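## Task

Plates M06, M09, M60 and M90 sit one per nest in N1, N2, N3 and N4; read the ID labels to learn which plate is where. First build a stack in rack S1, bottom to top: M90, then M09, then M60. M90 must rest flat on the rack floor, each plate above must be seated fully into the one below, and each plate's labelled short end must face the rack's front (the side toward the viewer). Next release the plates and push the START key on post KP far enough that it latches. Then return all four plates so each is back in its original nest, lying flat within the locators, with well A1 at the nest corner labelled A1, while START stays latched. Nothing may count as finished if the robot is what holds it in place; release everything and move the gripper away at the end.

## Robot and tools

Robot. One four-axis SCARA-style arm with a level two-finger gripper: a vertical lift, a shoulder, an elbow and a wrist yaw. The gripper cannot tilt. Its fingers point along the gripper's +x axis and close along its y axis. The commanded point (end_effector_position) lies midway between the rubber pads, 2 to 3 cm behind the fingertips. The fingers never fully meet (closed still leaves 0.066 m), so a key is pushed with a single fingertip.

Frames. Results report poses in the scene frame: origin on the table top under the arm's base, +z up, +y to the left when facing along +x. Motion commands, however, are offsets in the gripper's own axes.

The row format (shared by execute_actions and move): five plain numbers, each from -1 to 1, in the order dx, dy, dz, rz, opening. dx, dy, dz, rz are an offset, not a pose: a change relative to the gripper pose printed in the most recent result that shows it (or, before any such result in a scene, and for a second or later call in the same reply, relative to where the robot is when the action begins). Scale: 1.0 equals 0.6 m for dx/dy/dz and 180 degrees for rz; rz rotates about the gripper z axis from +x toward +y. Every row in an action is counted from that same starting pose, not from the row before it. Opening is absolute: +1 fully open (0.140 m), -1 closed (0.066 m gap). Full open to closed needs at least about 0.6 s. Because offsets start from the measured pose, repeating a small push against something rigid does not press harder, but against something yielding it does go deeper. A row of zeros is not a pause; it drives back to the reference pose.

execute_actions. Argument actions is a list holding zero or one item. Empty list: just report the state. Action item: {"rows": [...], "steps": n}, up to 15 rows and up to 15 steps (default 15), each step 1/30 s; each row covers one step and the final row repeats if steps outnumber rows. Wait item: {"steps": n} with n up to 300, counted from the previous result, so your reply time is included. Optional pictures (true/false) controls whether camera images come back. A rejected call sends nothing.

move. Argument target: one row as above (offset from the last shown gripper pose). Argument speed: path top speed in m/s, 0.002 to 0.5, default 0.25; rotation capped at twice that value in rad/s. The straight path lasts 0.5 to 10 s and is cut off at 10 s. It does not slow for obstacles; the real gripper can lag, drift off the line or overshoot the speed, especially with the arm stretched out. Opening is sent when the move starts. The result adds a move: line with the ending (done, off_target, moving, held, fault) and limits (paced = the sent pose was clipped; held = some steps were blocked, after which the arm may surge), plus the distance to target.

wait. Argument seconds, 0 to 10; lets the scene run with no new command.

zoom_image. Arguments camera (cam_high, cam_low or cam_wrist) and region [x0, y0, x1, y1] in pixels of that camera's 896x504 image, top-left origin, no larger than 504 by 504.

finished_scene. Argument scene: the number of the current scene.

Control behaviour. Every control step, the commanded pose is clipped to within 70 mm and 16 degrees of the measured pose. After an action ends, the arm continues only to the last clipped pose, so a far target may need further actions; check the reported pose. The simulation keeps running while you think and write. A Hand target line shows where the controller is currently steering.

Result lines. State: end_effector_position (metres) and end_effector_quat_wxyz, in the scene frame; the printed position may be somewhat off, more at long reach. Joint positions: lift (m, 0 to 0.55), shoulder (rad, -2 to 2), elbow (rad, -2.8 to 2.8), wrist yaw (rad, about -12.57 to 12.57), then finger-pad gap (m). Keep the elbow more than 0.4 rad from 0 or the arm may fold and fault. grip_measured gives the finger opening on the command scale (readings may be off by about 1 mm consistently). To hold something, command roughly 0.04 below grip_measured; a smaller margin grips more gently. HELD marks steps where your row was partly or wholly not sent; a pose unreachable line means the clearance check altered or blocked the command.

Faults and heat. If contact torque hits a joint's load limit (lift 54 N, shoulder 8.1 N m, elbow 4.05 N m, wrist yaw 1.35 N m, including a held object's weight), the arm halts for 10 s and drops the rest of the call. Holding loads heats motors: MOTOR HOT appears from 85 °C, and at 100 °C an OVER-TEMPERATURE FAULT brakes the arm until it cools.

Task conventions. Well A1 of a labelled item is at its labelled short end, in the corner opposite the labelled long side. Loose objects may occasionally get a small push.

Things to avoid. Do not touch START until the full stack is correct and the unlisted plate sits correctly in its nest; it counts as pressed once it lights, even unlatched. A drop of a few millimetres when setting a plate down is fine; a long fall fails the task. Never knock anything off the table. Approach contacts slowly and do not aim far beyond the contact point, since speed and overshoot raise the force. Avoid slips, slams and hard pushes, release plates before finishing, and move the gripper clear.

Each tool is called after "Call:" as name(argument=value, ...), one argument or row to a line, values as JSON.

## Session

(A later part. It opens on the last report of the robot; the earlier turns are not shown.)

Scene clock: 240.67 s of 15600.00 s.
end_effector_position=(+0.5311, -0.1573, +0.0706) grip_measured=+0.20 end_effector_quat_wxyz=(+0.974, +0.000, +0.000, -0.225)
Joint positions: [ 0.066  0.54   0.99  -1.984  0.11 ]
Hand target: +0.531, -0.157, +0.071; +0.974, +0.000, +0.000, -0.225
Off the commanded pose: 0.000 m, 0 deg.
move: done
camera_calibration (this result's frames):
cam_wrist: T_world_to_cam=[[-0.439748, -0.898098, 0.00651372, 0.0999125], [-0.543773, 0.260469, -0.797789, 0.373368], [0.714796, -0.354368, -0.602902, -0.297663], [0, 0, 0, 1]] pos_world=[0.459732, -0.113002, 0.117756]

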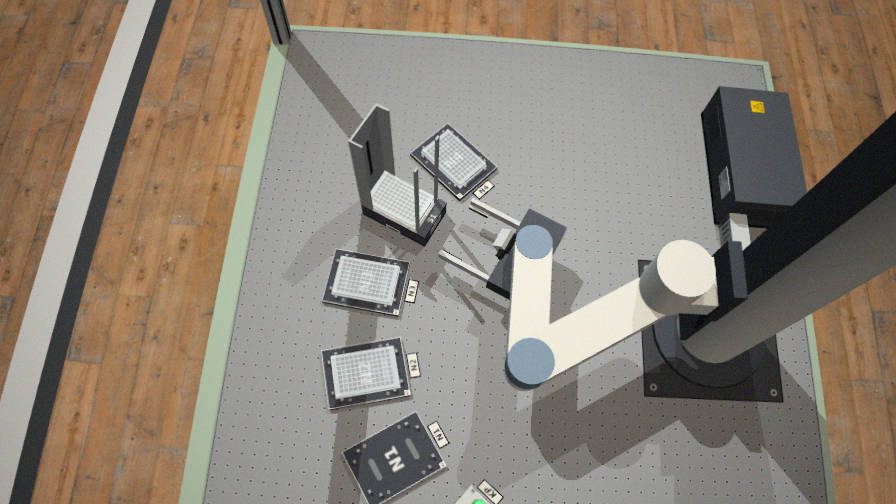

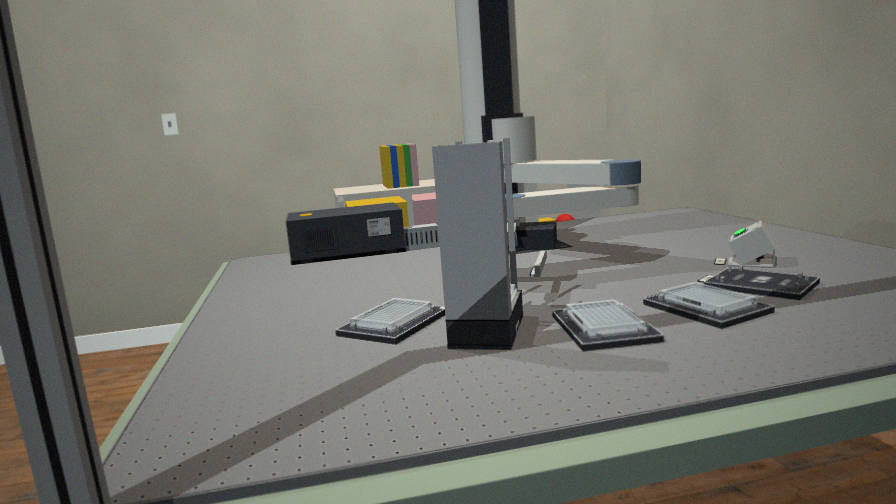

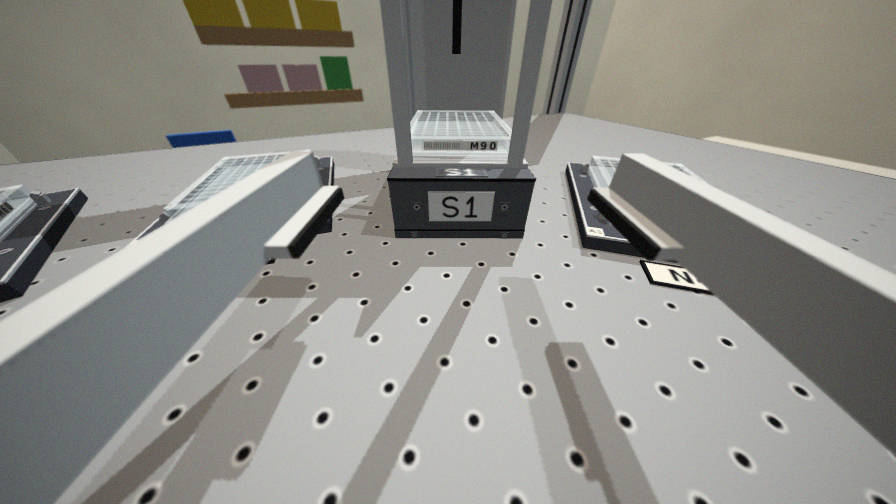

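Call:
move(
  target=[0.2669,-0.0005,0,-0.0002,0.2],
  speed=0.15,
)

Call:
move(
  target=[0,0,0,0,-0.45],
)

Call:
move(
  target=[0,0,0,0,-0.63],
)

Call:
move(
  target=[0,0,0.4375,0,-0.63],
  speed=0.1,
)

Call:
move(
  target=[-0.4344,0.7681,0,0.3224,-0.63],
)

Call:
move(
  target=[0,0,-0.477,0,-0.63],
  speed=0.2,
)

Scene clock: 247.70 s of 15600.00 s.
end_effector_position=(+0.6749, -0.2278, +0.0706) grip_measured=+0.20 end_effector_quat_wxyz=(+0.974, +0.000, +0.000, -0.225)
Joint positions: [ 0.066  0.188  1.808 -2.451  0.11 ]
Hand target: +0.675, -0.228, +0.071; +0.974, +0.000, +0.000, -0.226
Off the commanded pose: 0.000 m, 0 deg.
After step 90, 2.63 s passed at rest.
move: done
camera_calibration (this result's frames):
cam_wrist: T_world_to_cam=[[-0.440212, -0.89787, 0.00651372, 0.100162], [-0.543638, 0.26075, -0.797789, 0.469892], [0.714612, -0.354737, -0.602902, -0.425377], [0, 0, 0, 1]] pos_world=[0.603523, -0.183488, 0.117761]

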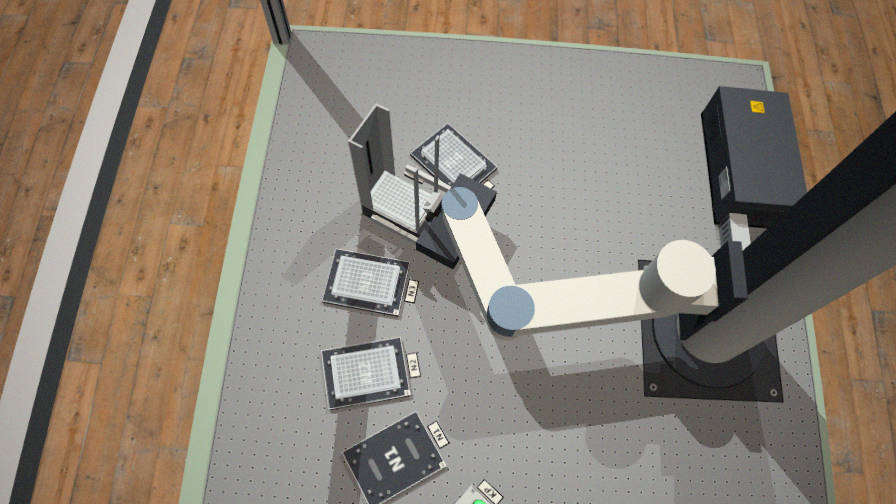

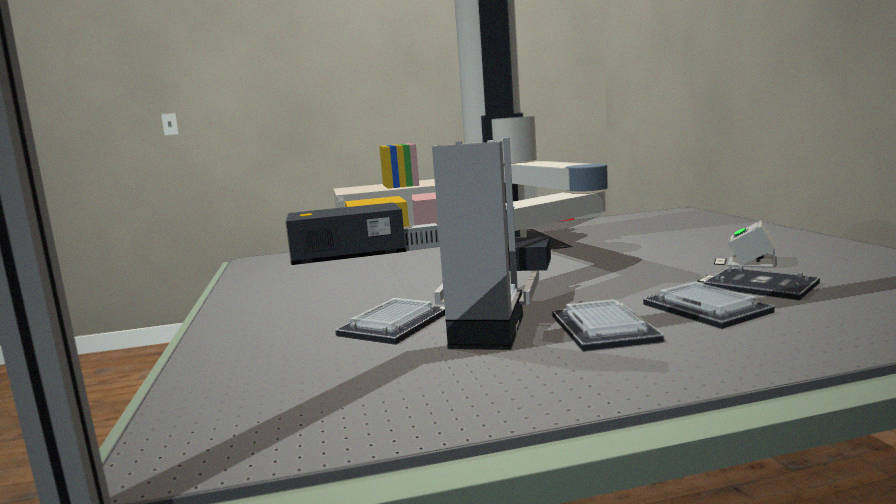

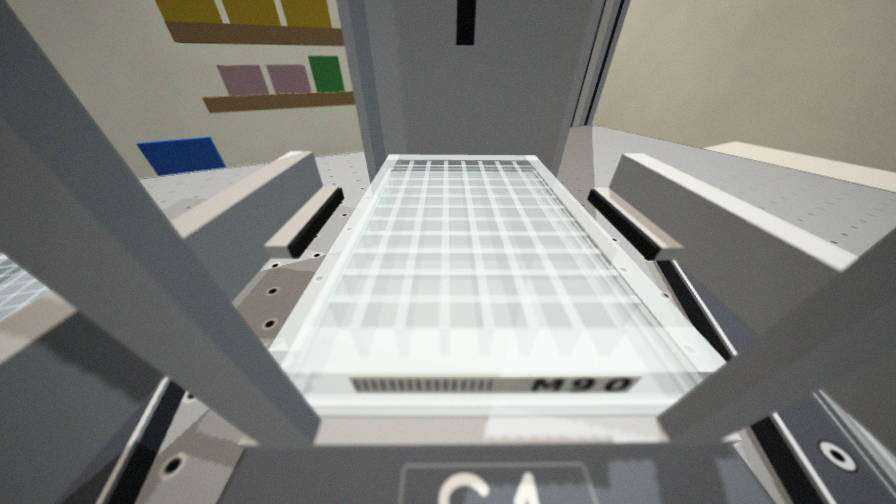

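Scene clock: 248.20 s of 15600.00 s.
end_effector_position=(+0.6749, -0.2278, +0.0706) grip_measured=-0.45 end_effector_quat_wxyz=(+0.974, +0.000, +0.000, -0.225)
Joint positions: [ 0.066  0.188  1.808 -2.451  0.086]
Hand target: +0.675, -0.228, +0.071; +0.974, +0.000, +0.000, -0.225
Off the commanded pose: 0.000 m, 0 deg.
move: done
camera_calibration (this result's frames):
cam_wrist: T_world_to_cam=[[-0.44022, -0.897866, 0.00651372, 0.100165], [-0.543636, 0.260755, -0.797789, 0.469891], [0.714609, -0.354743, -0.602902, -0.425376], [0, 0, 0, 1]] pos_world=[0.603522, -0.183491, 0.117761]

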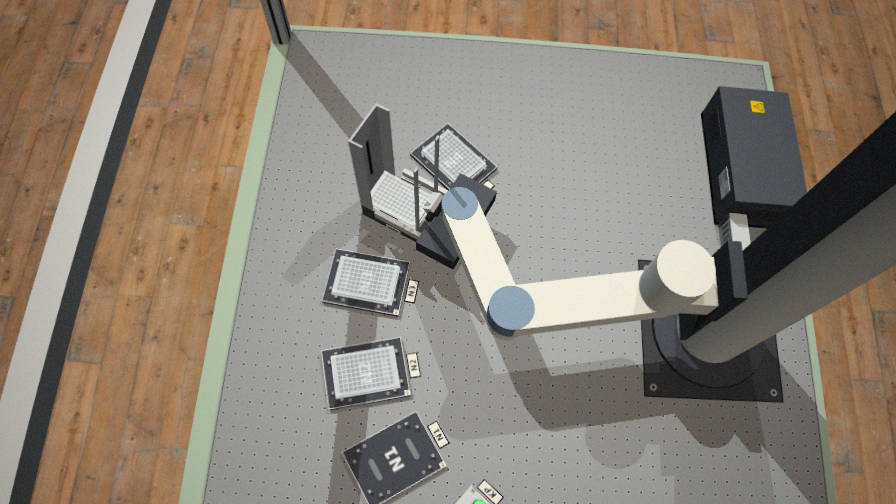

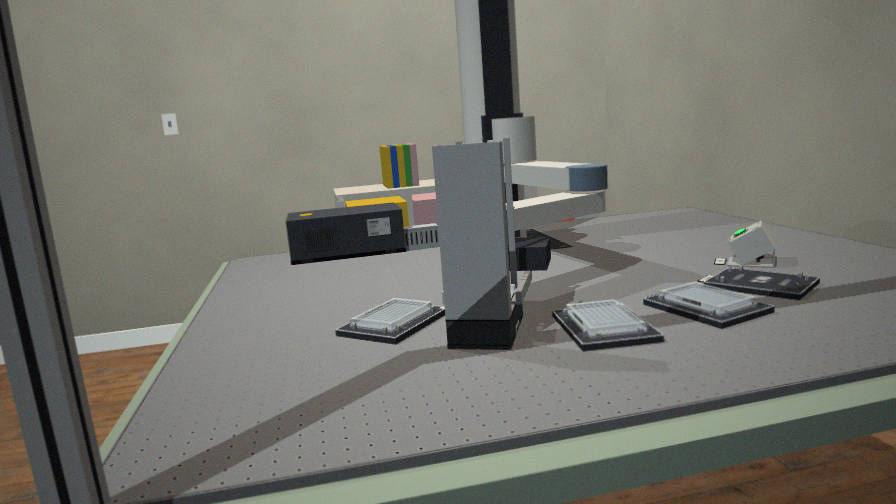

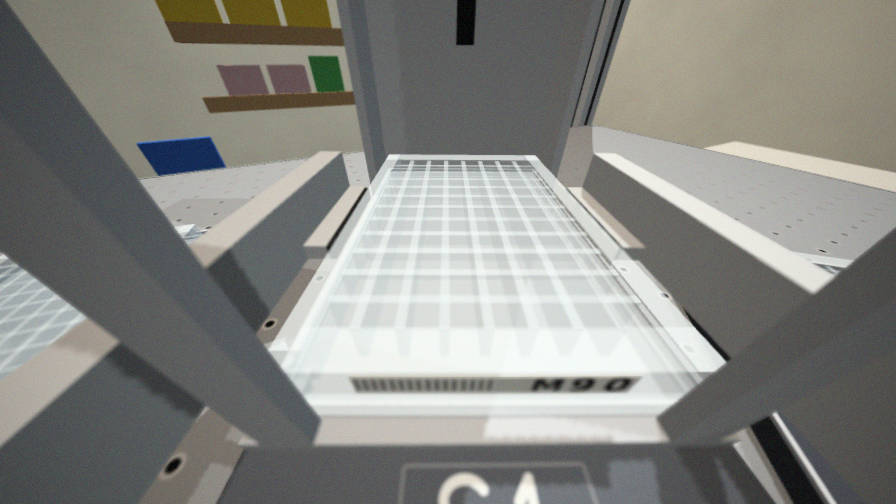

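Scene clock: 248.70 s of 15600.00 s.
end_effector_position=(+0.6749, -0.2277, +0.0706) grip_measured=-0.57 end_effector_quat_wxyz=(+0.974, +0.000, +0.000, -0.225)
Joint positions: [ 0.066  0.188  1.808 -2.45   0.082]
Hand target: +0.675, -0.228, +0.071; +0.974, +0.000, +0.000, -0.225
Off the commanded pose: 0.000 m, 0 deg.
move: done
camera_calibration (this result's frames):
cam_wrist: T_world_to_cam=[[-0.439721, -0.898111, 0.00651372, 0.0998863], [-0.543781, 0.260452, -0.797789, 0.469928], [0.714806, -0.354346, -0.602902, -0.425429], [0, 0, 0, 1]] pos_world=[0.603559, -0.183434, 0.117761]

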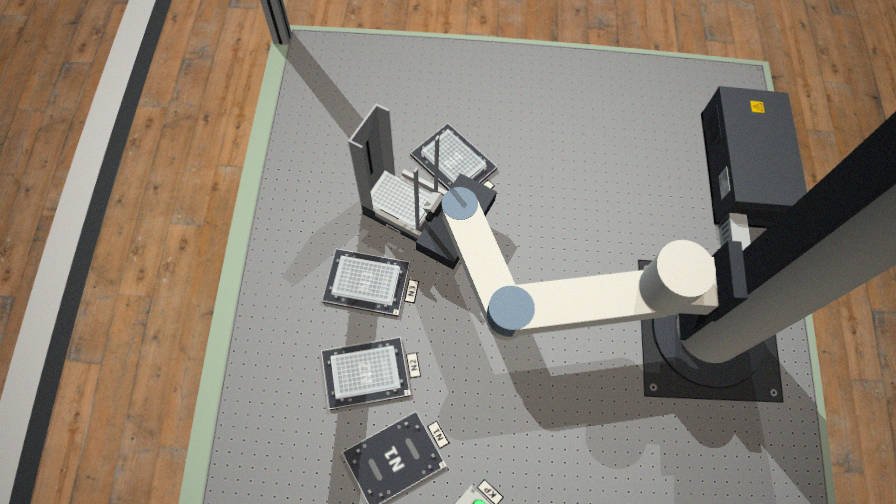

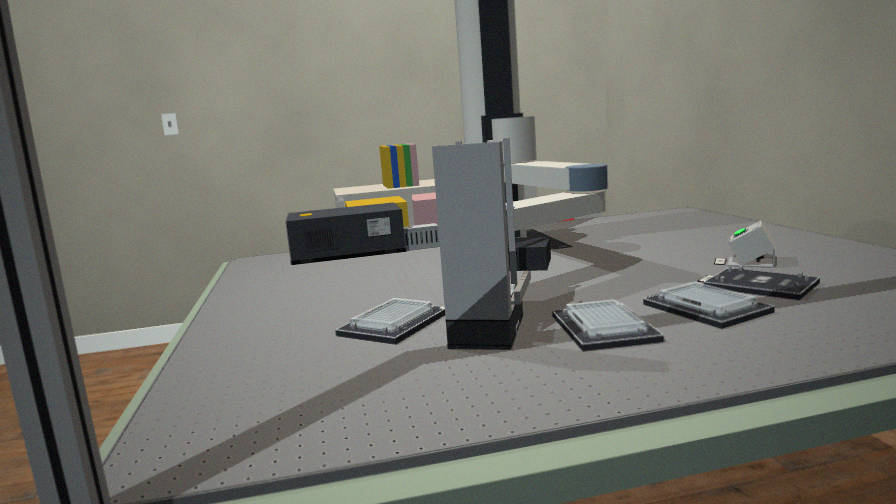

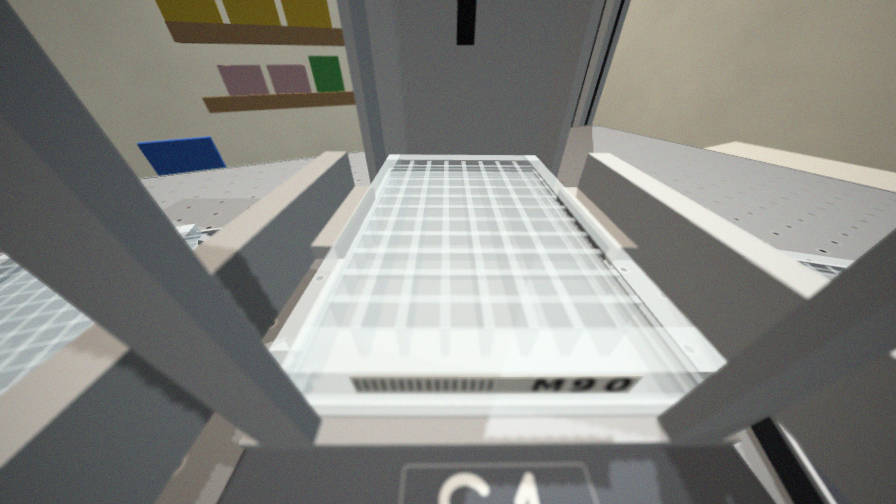

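Scene clock: 251.60 s of 15600.00 s.
end_effector_position=(+0.6749, -0.2277, +0.3331) grip_measured=-0.57 end_effector_quat_wxyz=(+0.974, +0.000, +0.000, -0.225)
Joint positions: [ 0.328  0.188  1.808 -2.45   0.082]
Hand target: +0.675, -0.228, +0.333; +0.974, +0.000, +0.000, -0.225
Off the commanded pose: 0.000 m, 0 deg.
move: done
camera_calibration (this result's frames):
cam_wrist: T_world_to_cam=[[-0.439687, -0.898128, 0.00651372, 0.0981634], [-0.543791, 0.260432, -0.797789, 0.679393], [0.71482, -0.354319, -0.602902, -0.267144], [0, 0, 0, 1]] pos_world=[0.603568, -0.183426, 0.380311]

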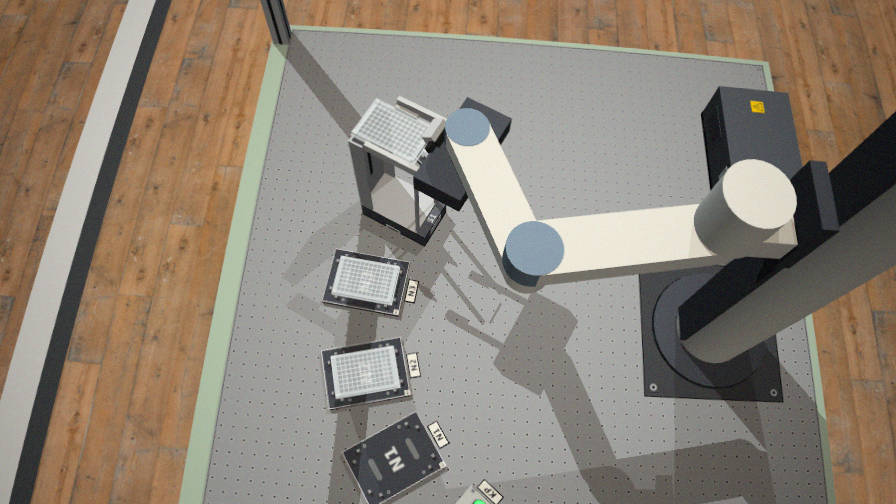

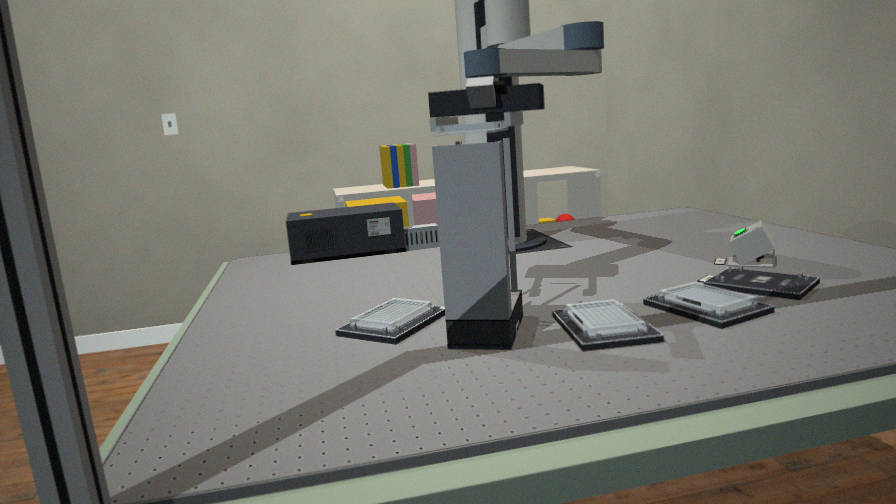

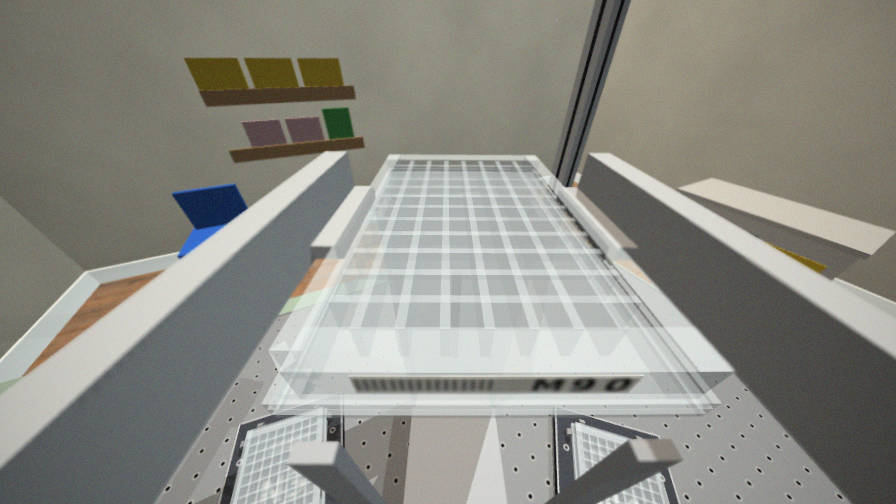

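Scene clock: 254.07 s of 15600.00 s.
end_effector_position=(+0.6427, +0.3010, +0.3331) grip_measured=-0.57 end_effector_quat_wxyz=(+0.961, +0.000, +0.000, +0.276)
Joint positions: [ 0.328  1.163  1.851 -2.456  0.082]
Hand target: +0.643, +0.301, +0.333; +0.961, +0.000, +0.000, +0.276
Off the commanded pose: 0.000 m, 0 deg.
move: done
camera_calibration (this result's frames):
cam_wrist: T_world_to_cam=[[0.529577, -0.848237, 0.00651372, -0.0791516], [-0.508673, -0.323705, -0.797789, 0.677426], [0.678822, 0.419177, -0.602902, -0.266458], [0, 0, 0, 1]] pos_world=[0.567383, 0.26384, 0.38031]

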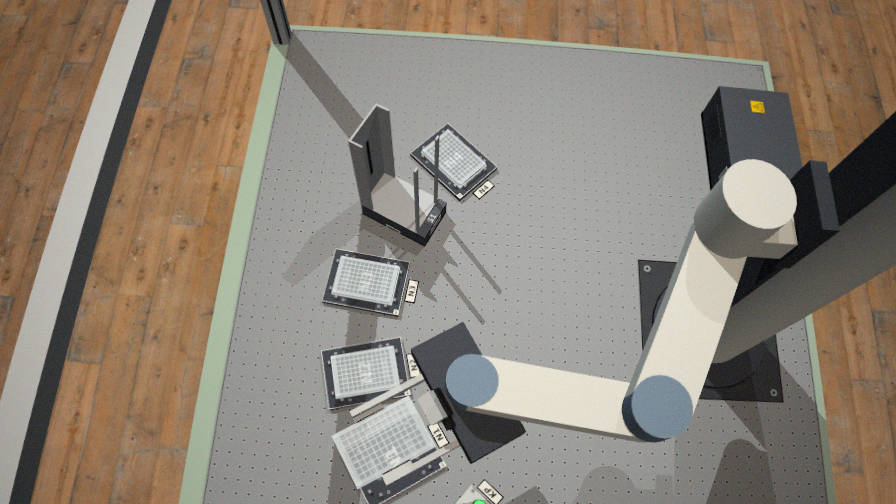

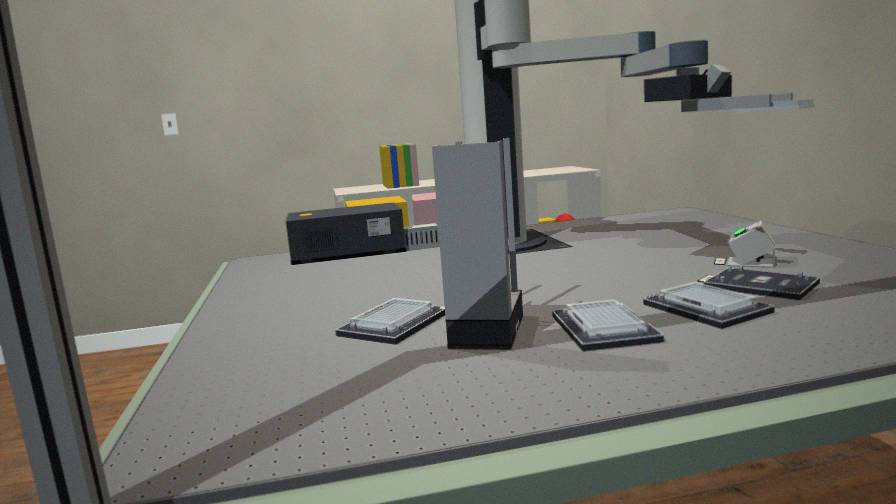

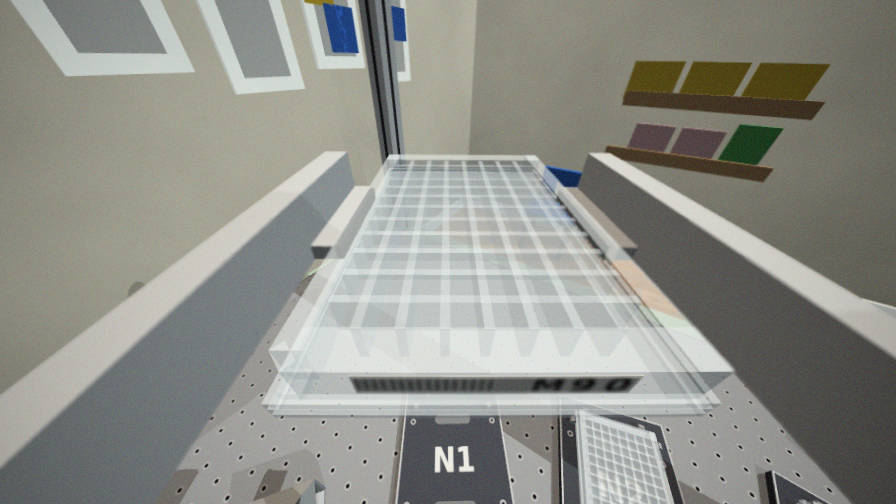

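Scene clock: 255.90 s of 15600.00 s.
end_effector_position=(+0.6427, +0.3010, +0.0468) grip_measured=-0.57 end_effector_quat_wxyz=(+0.961, +0.000, +0.000, +0.276)
Joint positions: [ 0.042  1.163  1.851 -2.456  0.082]
Hand target: +0.643, +0.301, +0.047; +0.961, +0.000, +0.000, +0.276
Off the commanded pose: 0.000 m, 0 deg.
move: done
camera_calibration (this result's frames):
cam_wrist: T_world_to_cam=[[0.529557, -0.848249, 0.00651372, -0.0772779], [-0.508681, -0.323693, -0.797789, 0.449039], [0.678832, 0.419161, -0.602902, -0.439052], [0, 0, 0, 1]] pos_world=[0.567383, 0.263833, 0.0940365]

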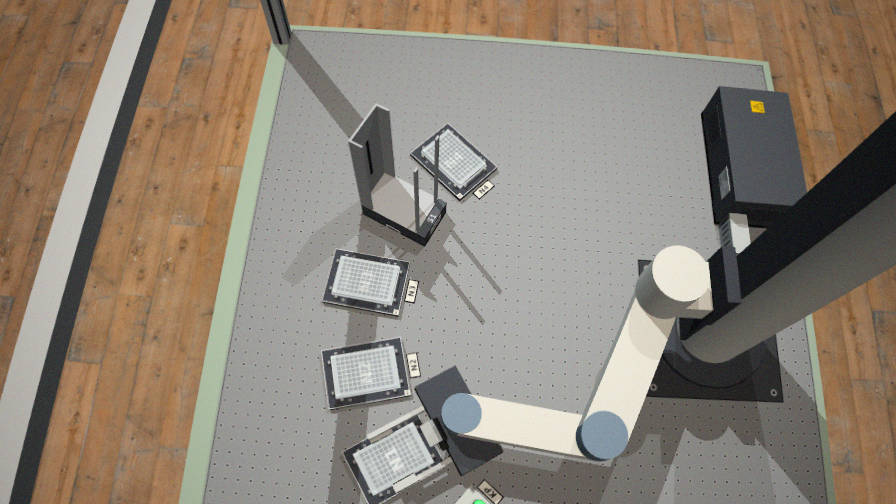

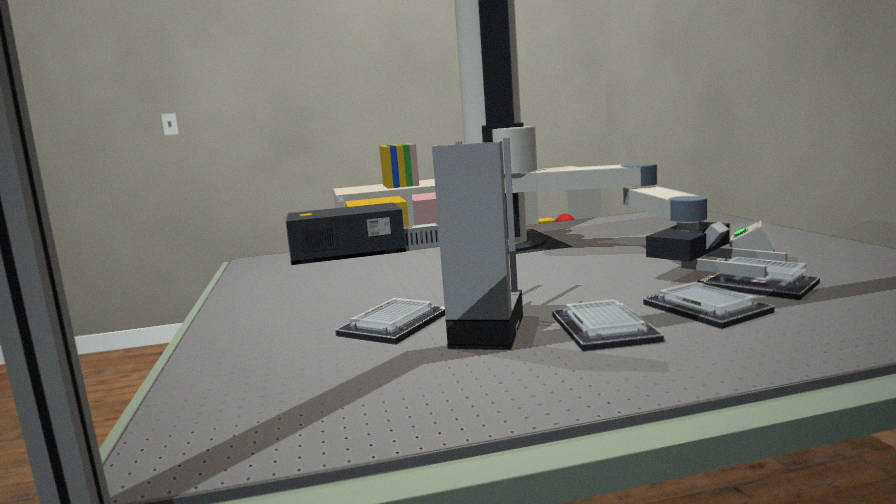

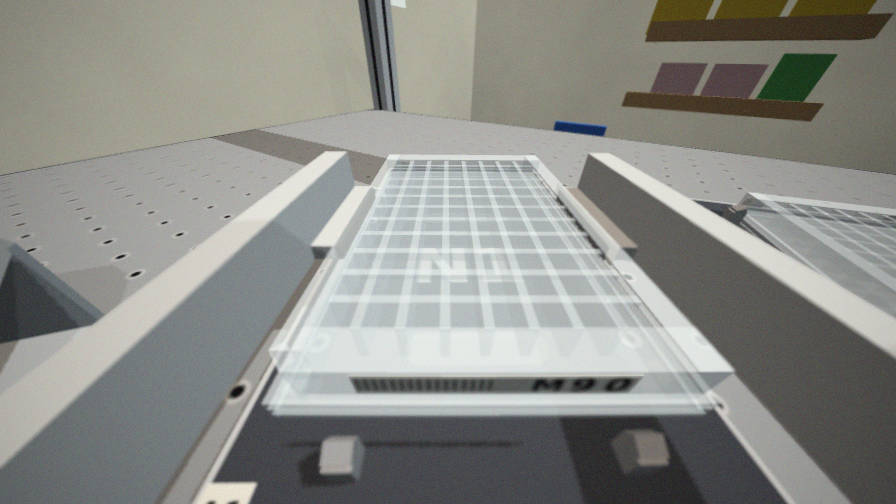

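Call:
move(
  target=[0.0001,-0.0005,-0.022,-0.0003,-0.63],
  speed=0.012,
)

Call:
move(
  target=[0,0,0,0,0.2],
)

Call:
move(
  target=[0,0,0.15,0,0.2],
  speed=0.15,
)

Scene clock: 260.53 s of 15600.00 s.
end_effector_position=(+0.6427, +0.3009, +0.0339) grip_measured=-0.57 end_effector_quat_wxyz=(+0.961, +0.000, +0.000, +0.277)
Joint positions: [ 0.029  1.163  1.851 -2.452  0.082]
Hand target: +0.643, +0.301, +0.034; +0.961, +0.000, +0.000, +0.275
Off the commanded pose: 0.000 m, 0 deg.
After step 90, 0.30 s passed at rest.
move: done
camera_calibration (this result's frames):
cam_wrist: T_world_to_cam=[[0.531574, -0.846987, 0.00651372, -0.0789306], [-0.507909, -0.324902, -0.797789, 0.438542], [0.677833, 0.420775, -0.602902, -0.446597], [0, 0, 0, 1]] pos_world=[0.567415, 0.263547, 0.0811241]

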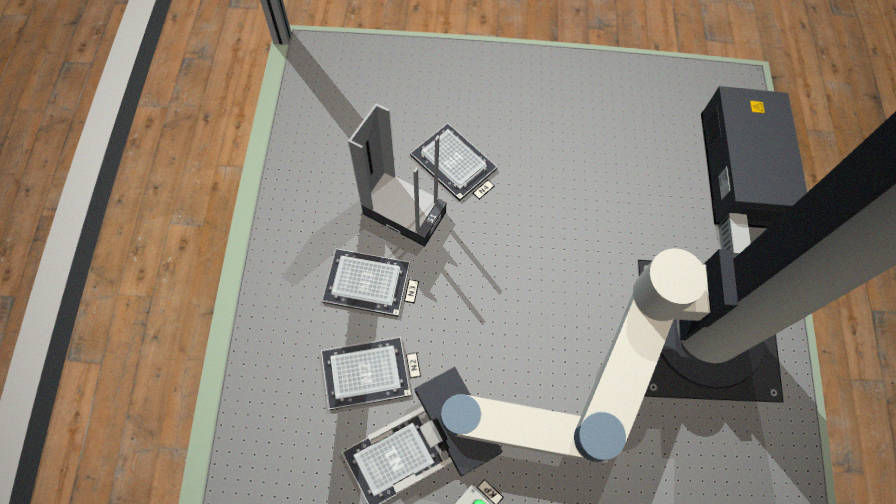

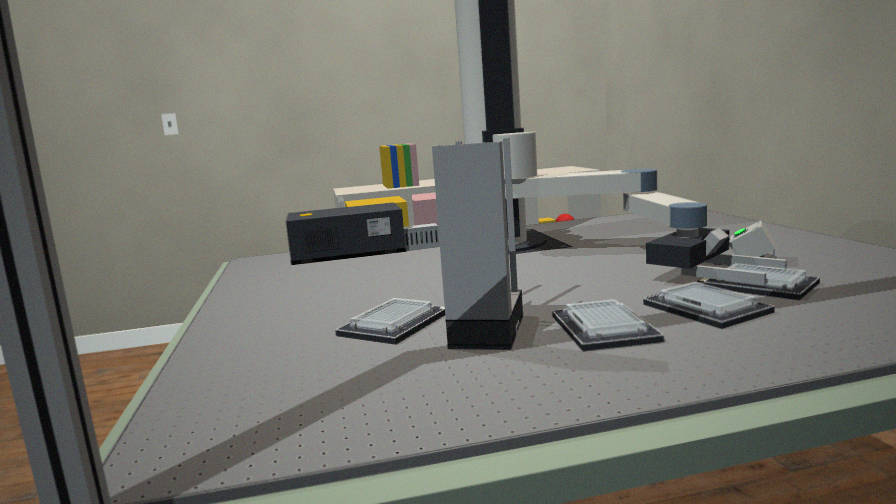

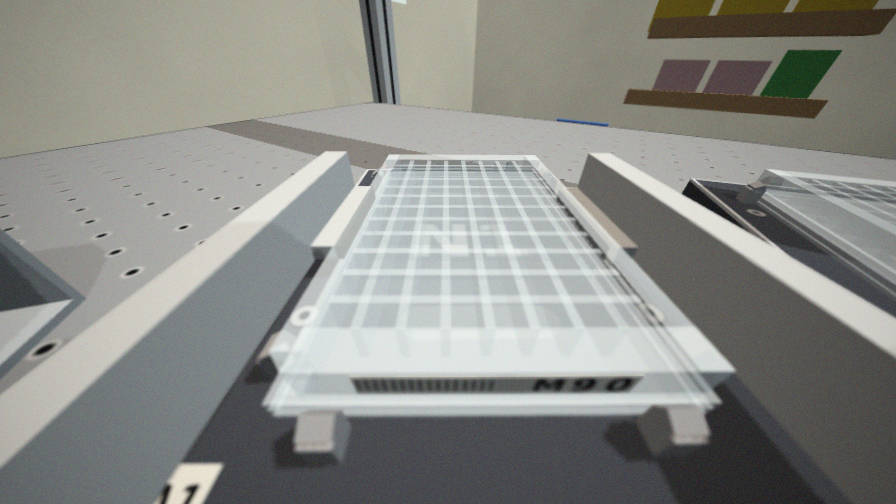

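Scene clock: 261.03 s of 15600.00 s.
end_effector_position=(+0.6426, +0.3008, +0.0340) grip_measured=+0.20 end_effector_quat_wxyz=(+0.961, +0.000, +0.000, +0.277)
Joint positions: [ 0.029  1.163  1.851 -2.452  0.11 ]
Hand target: +0.643, +0.301, +0.034; +0.961, +0.000, +0.000, +0.277
Off the commanded pose: 0.000 m, 0 deg.
move: done
camera_calibration (this result's frames):
cam_wrist: T_world_to_cam=[[0.531669, -0.846927, 0.00651372, -0.079011], [-0.507873, -0.324959, -0.797789, 0.438569], [0.677786, 0.420851, -0.602902, -0.446543], [0, 0, 0, 1]] pos_world=[0.567406, 0.263529, 0.0811785]

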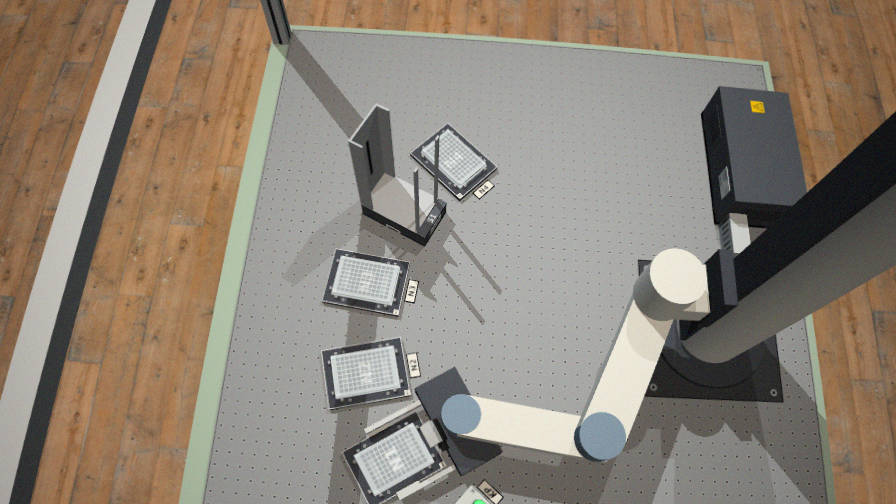

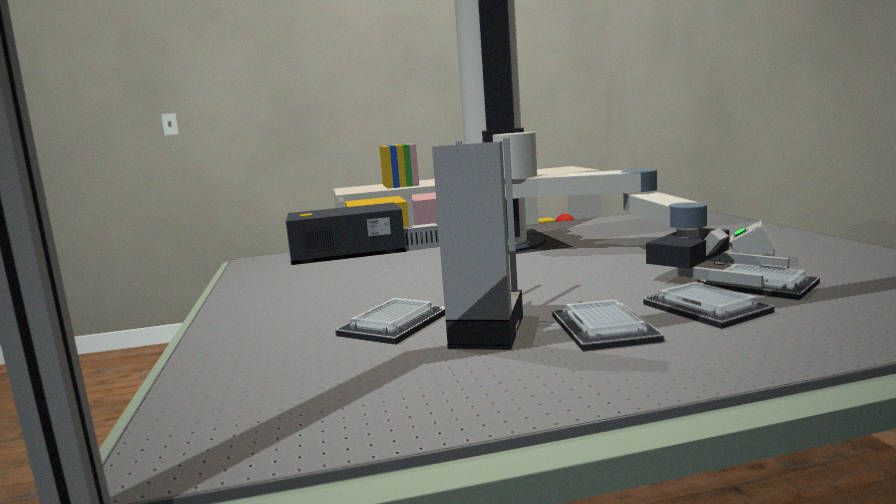

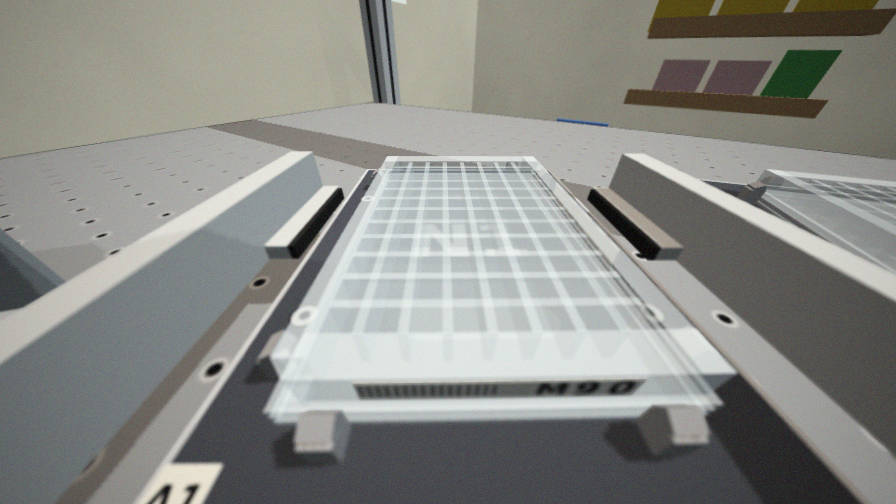

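Scene clock: 261.97 s of 15600.00 s.
end_effector_position=(+0.6426, +0.3009, +0.1240) grip_measured=+0.20 end_effector_quat_wxyz=(+0.961, +0.000, +0.000, +0.277)
Joint positions: [ 0.119  1.163  1.851 -2.452  0.11 ]
Hand target: +0.643, +0.301, +0.124; +0.961, +0.000, +0.000, +0.277
Off the commanded pose: 0.000 m, 0 deg.
move: done
camera_calibration (this result's frames):
cam_wrist: T_world_to_cam=[[0.531691, -0.846913, 0.00651372, -0.0796075], [-0.507864, -0.324972, -0.797789, 0.51042], [0.677775, 0.420869, -0.602902, -0.392246], [0, 0, 0, 1]] pos_world=[0.567405, 0.263536, 0.17124]

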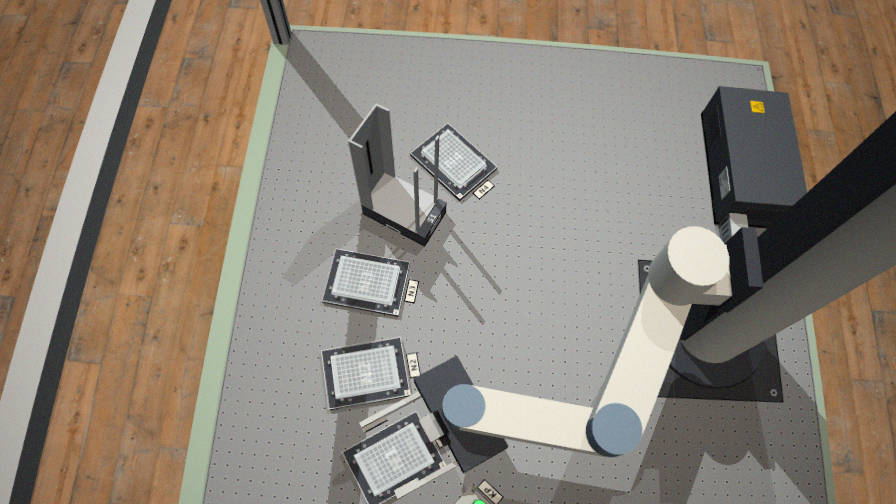

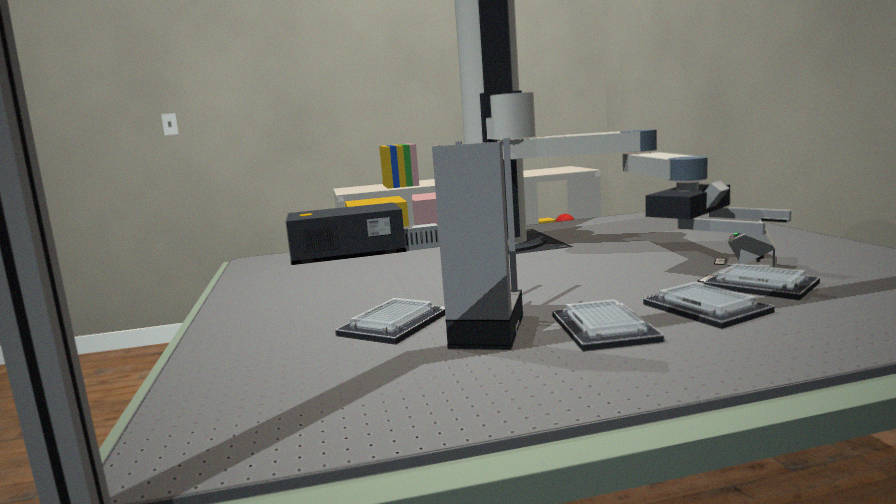

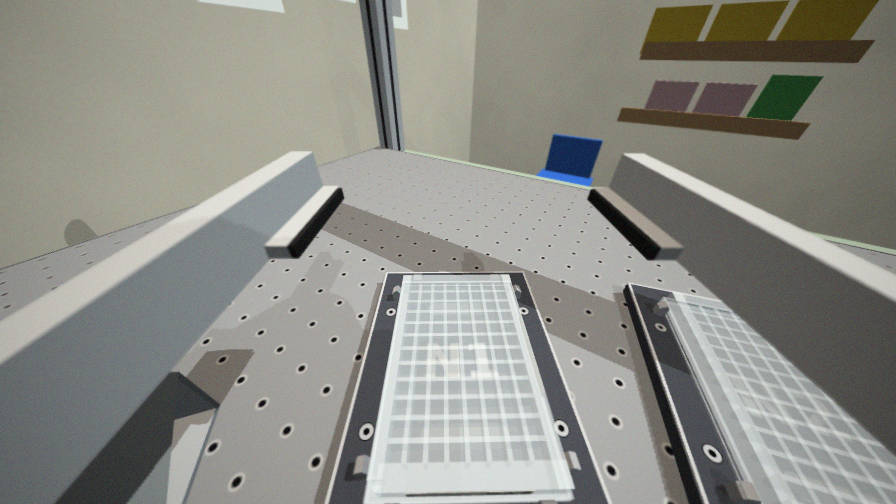

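Call:
finished_scene(
  scene=2,
)

The scene is finished: the task was done.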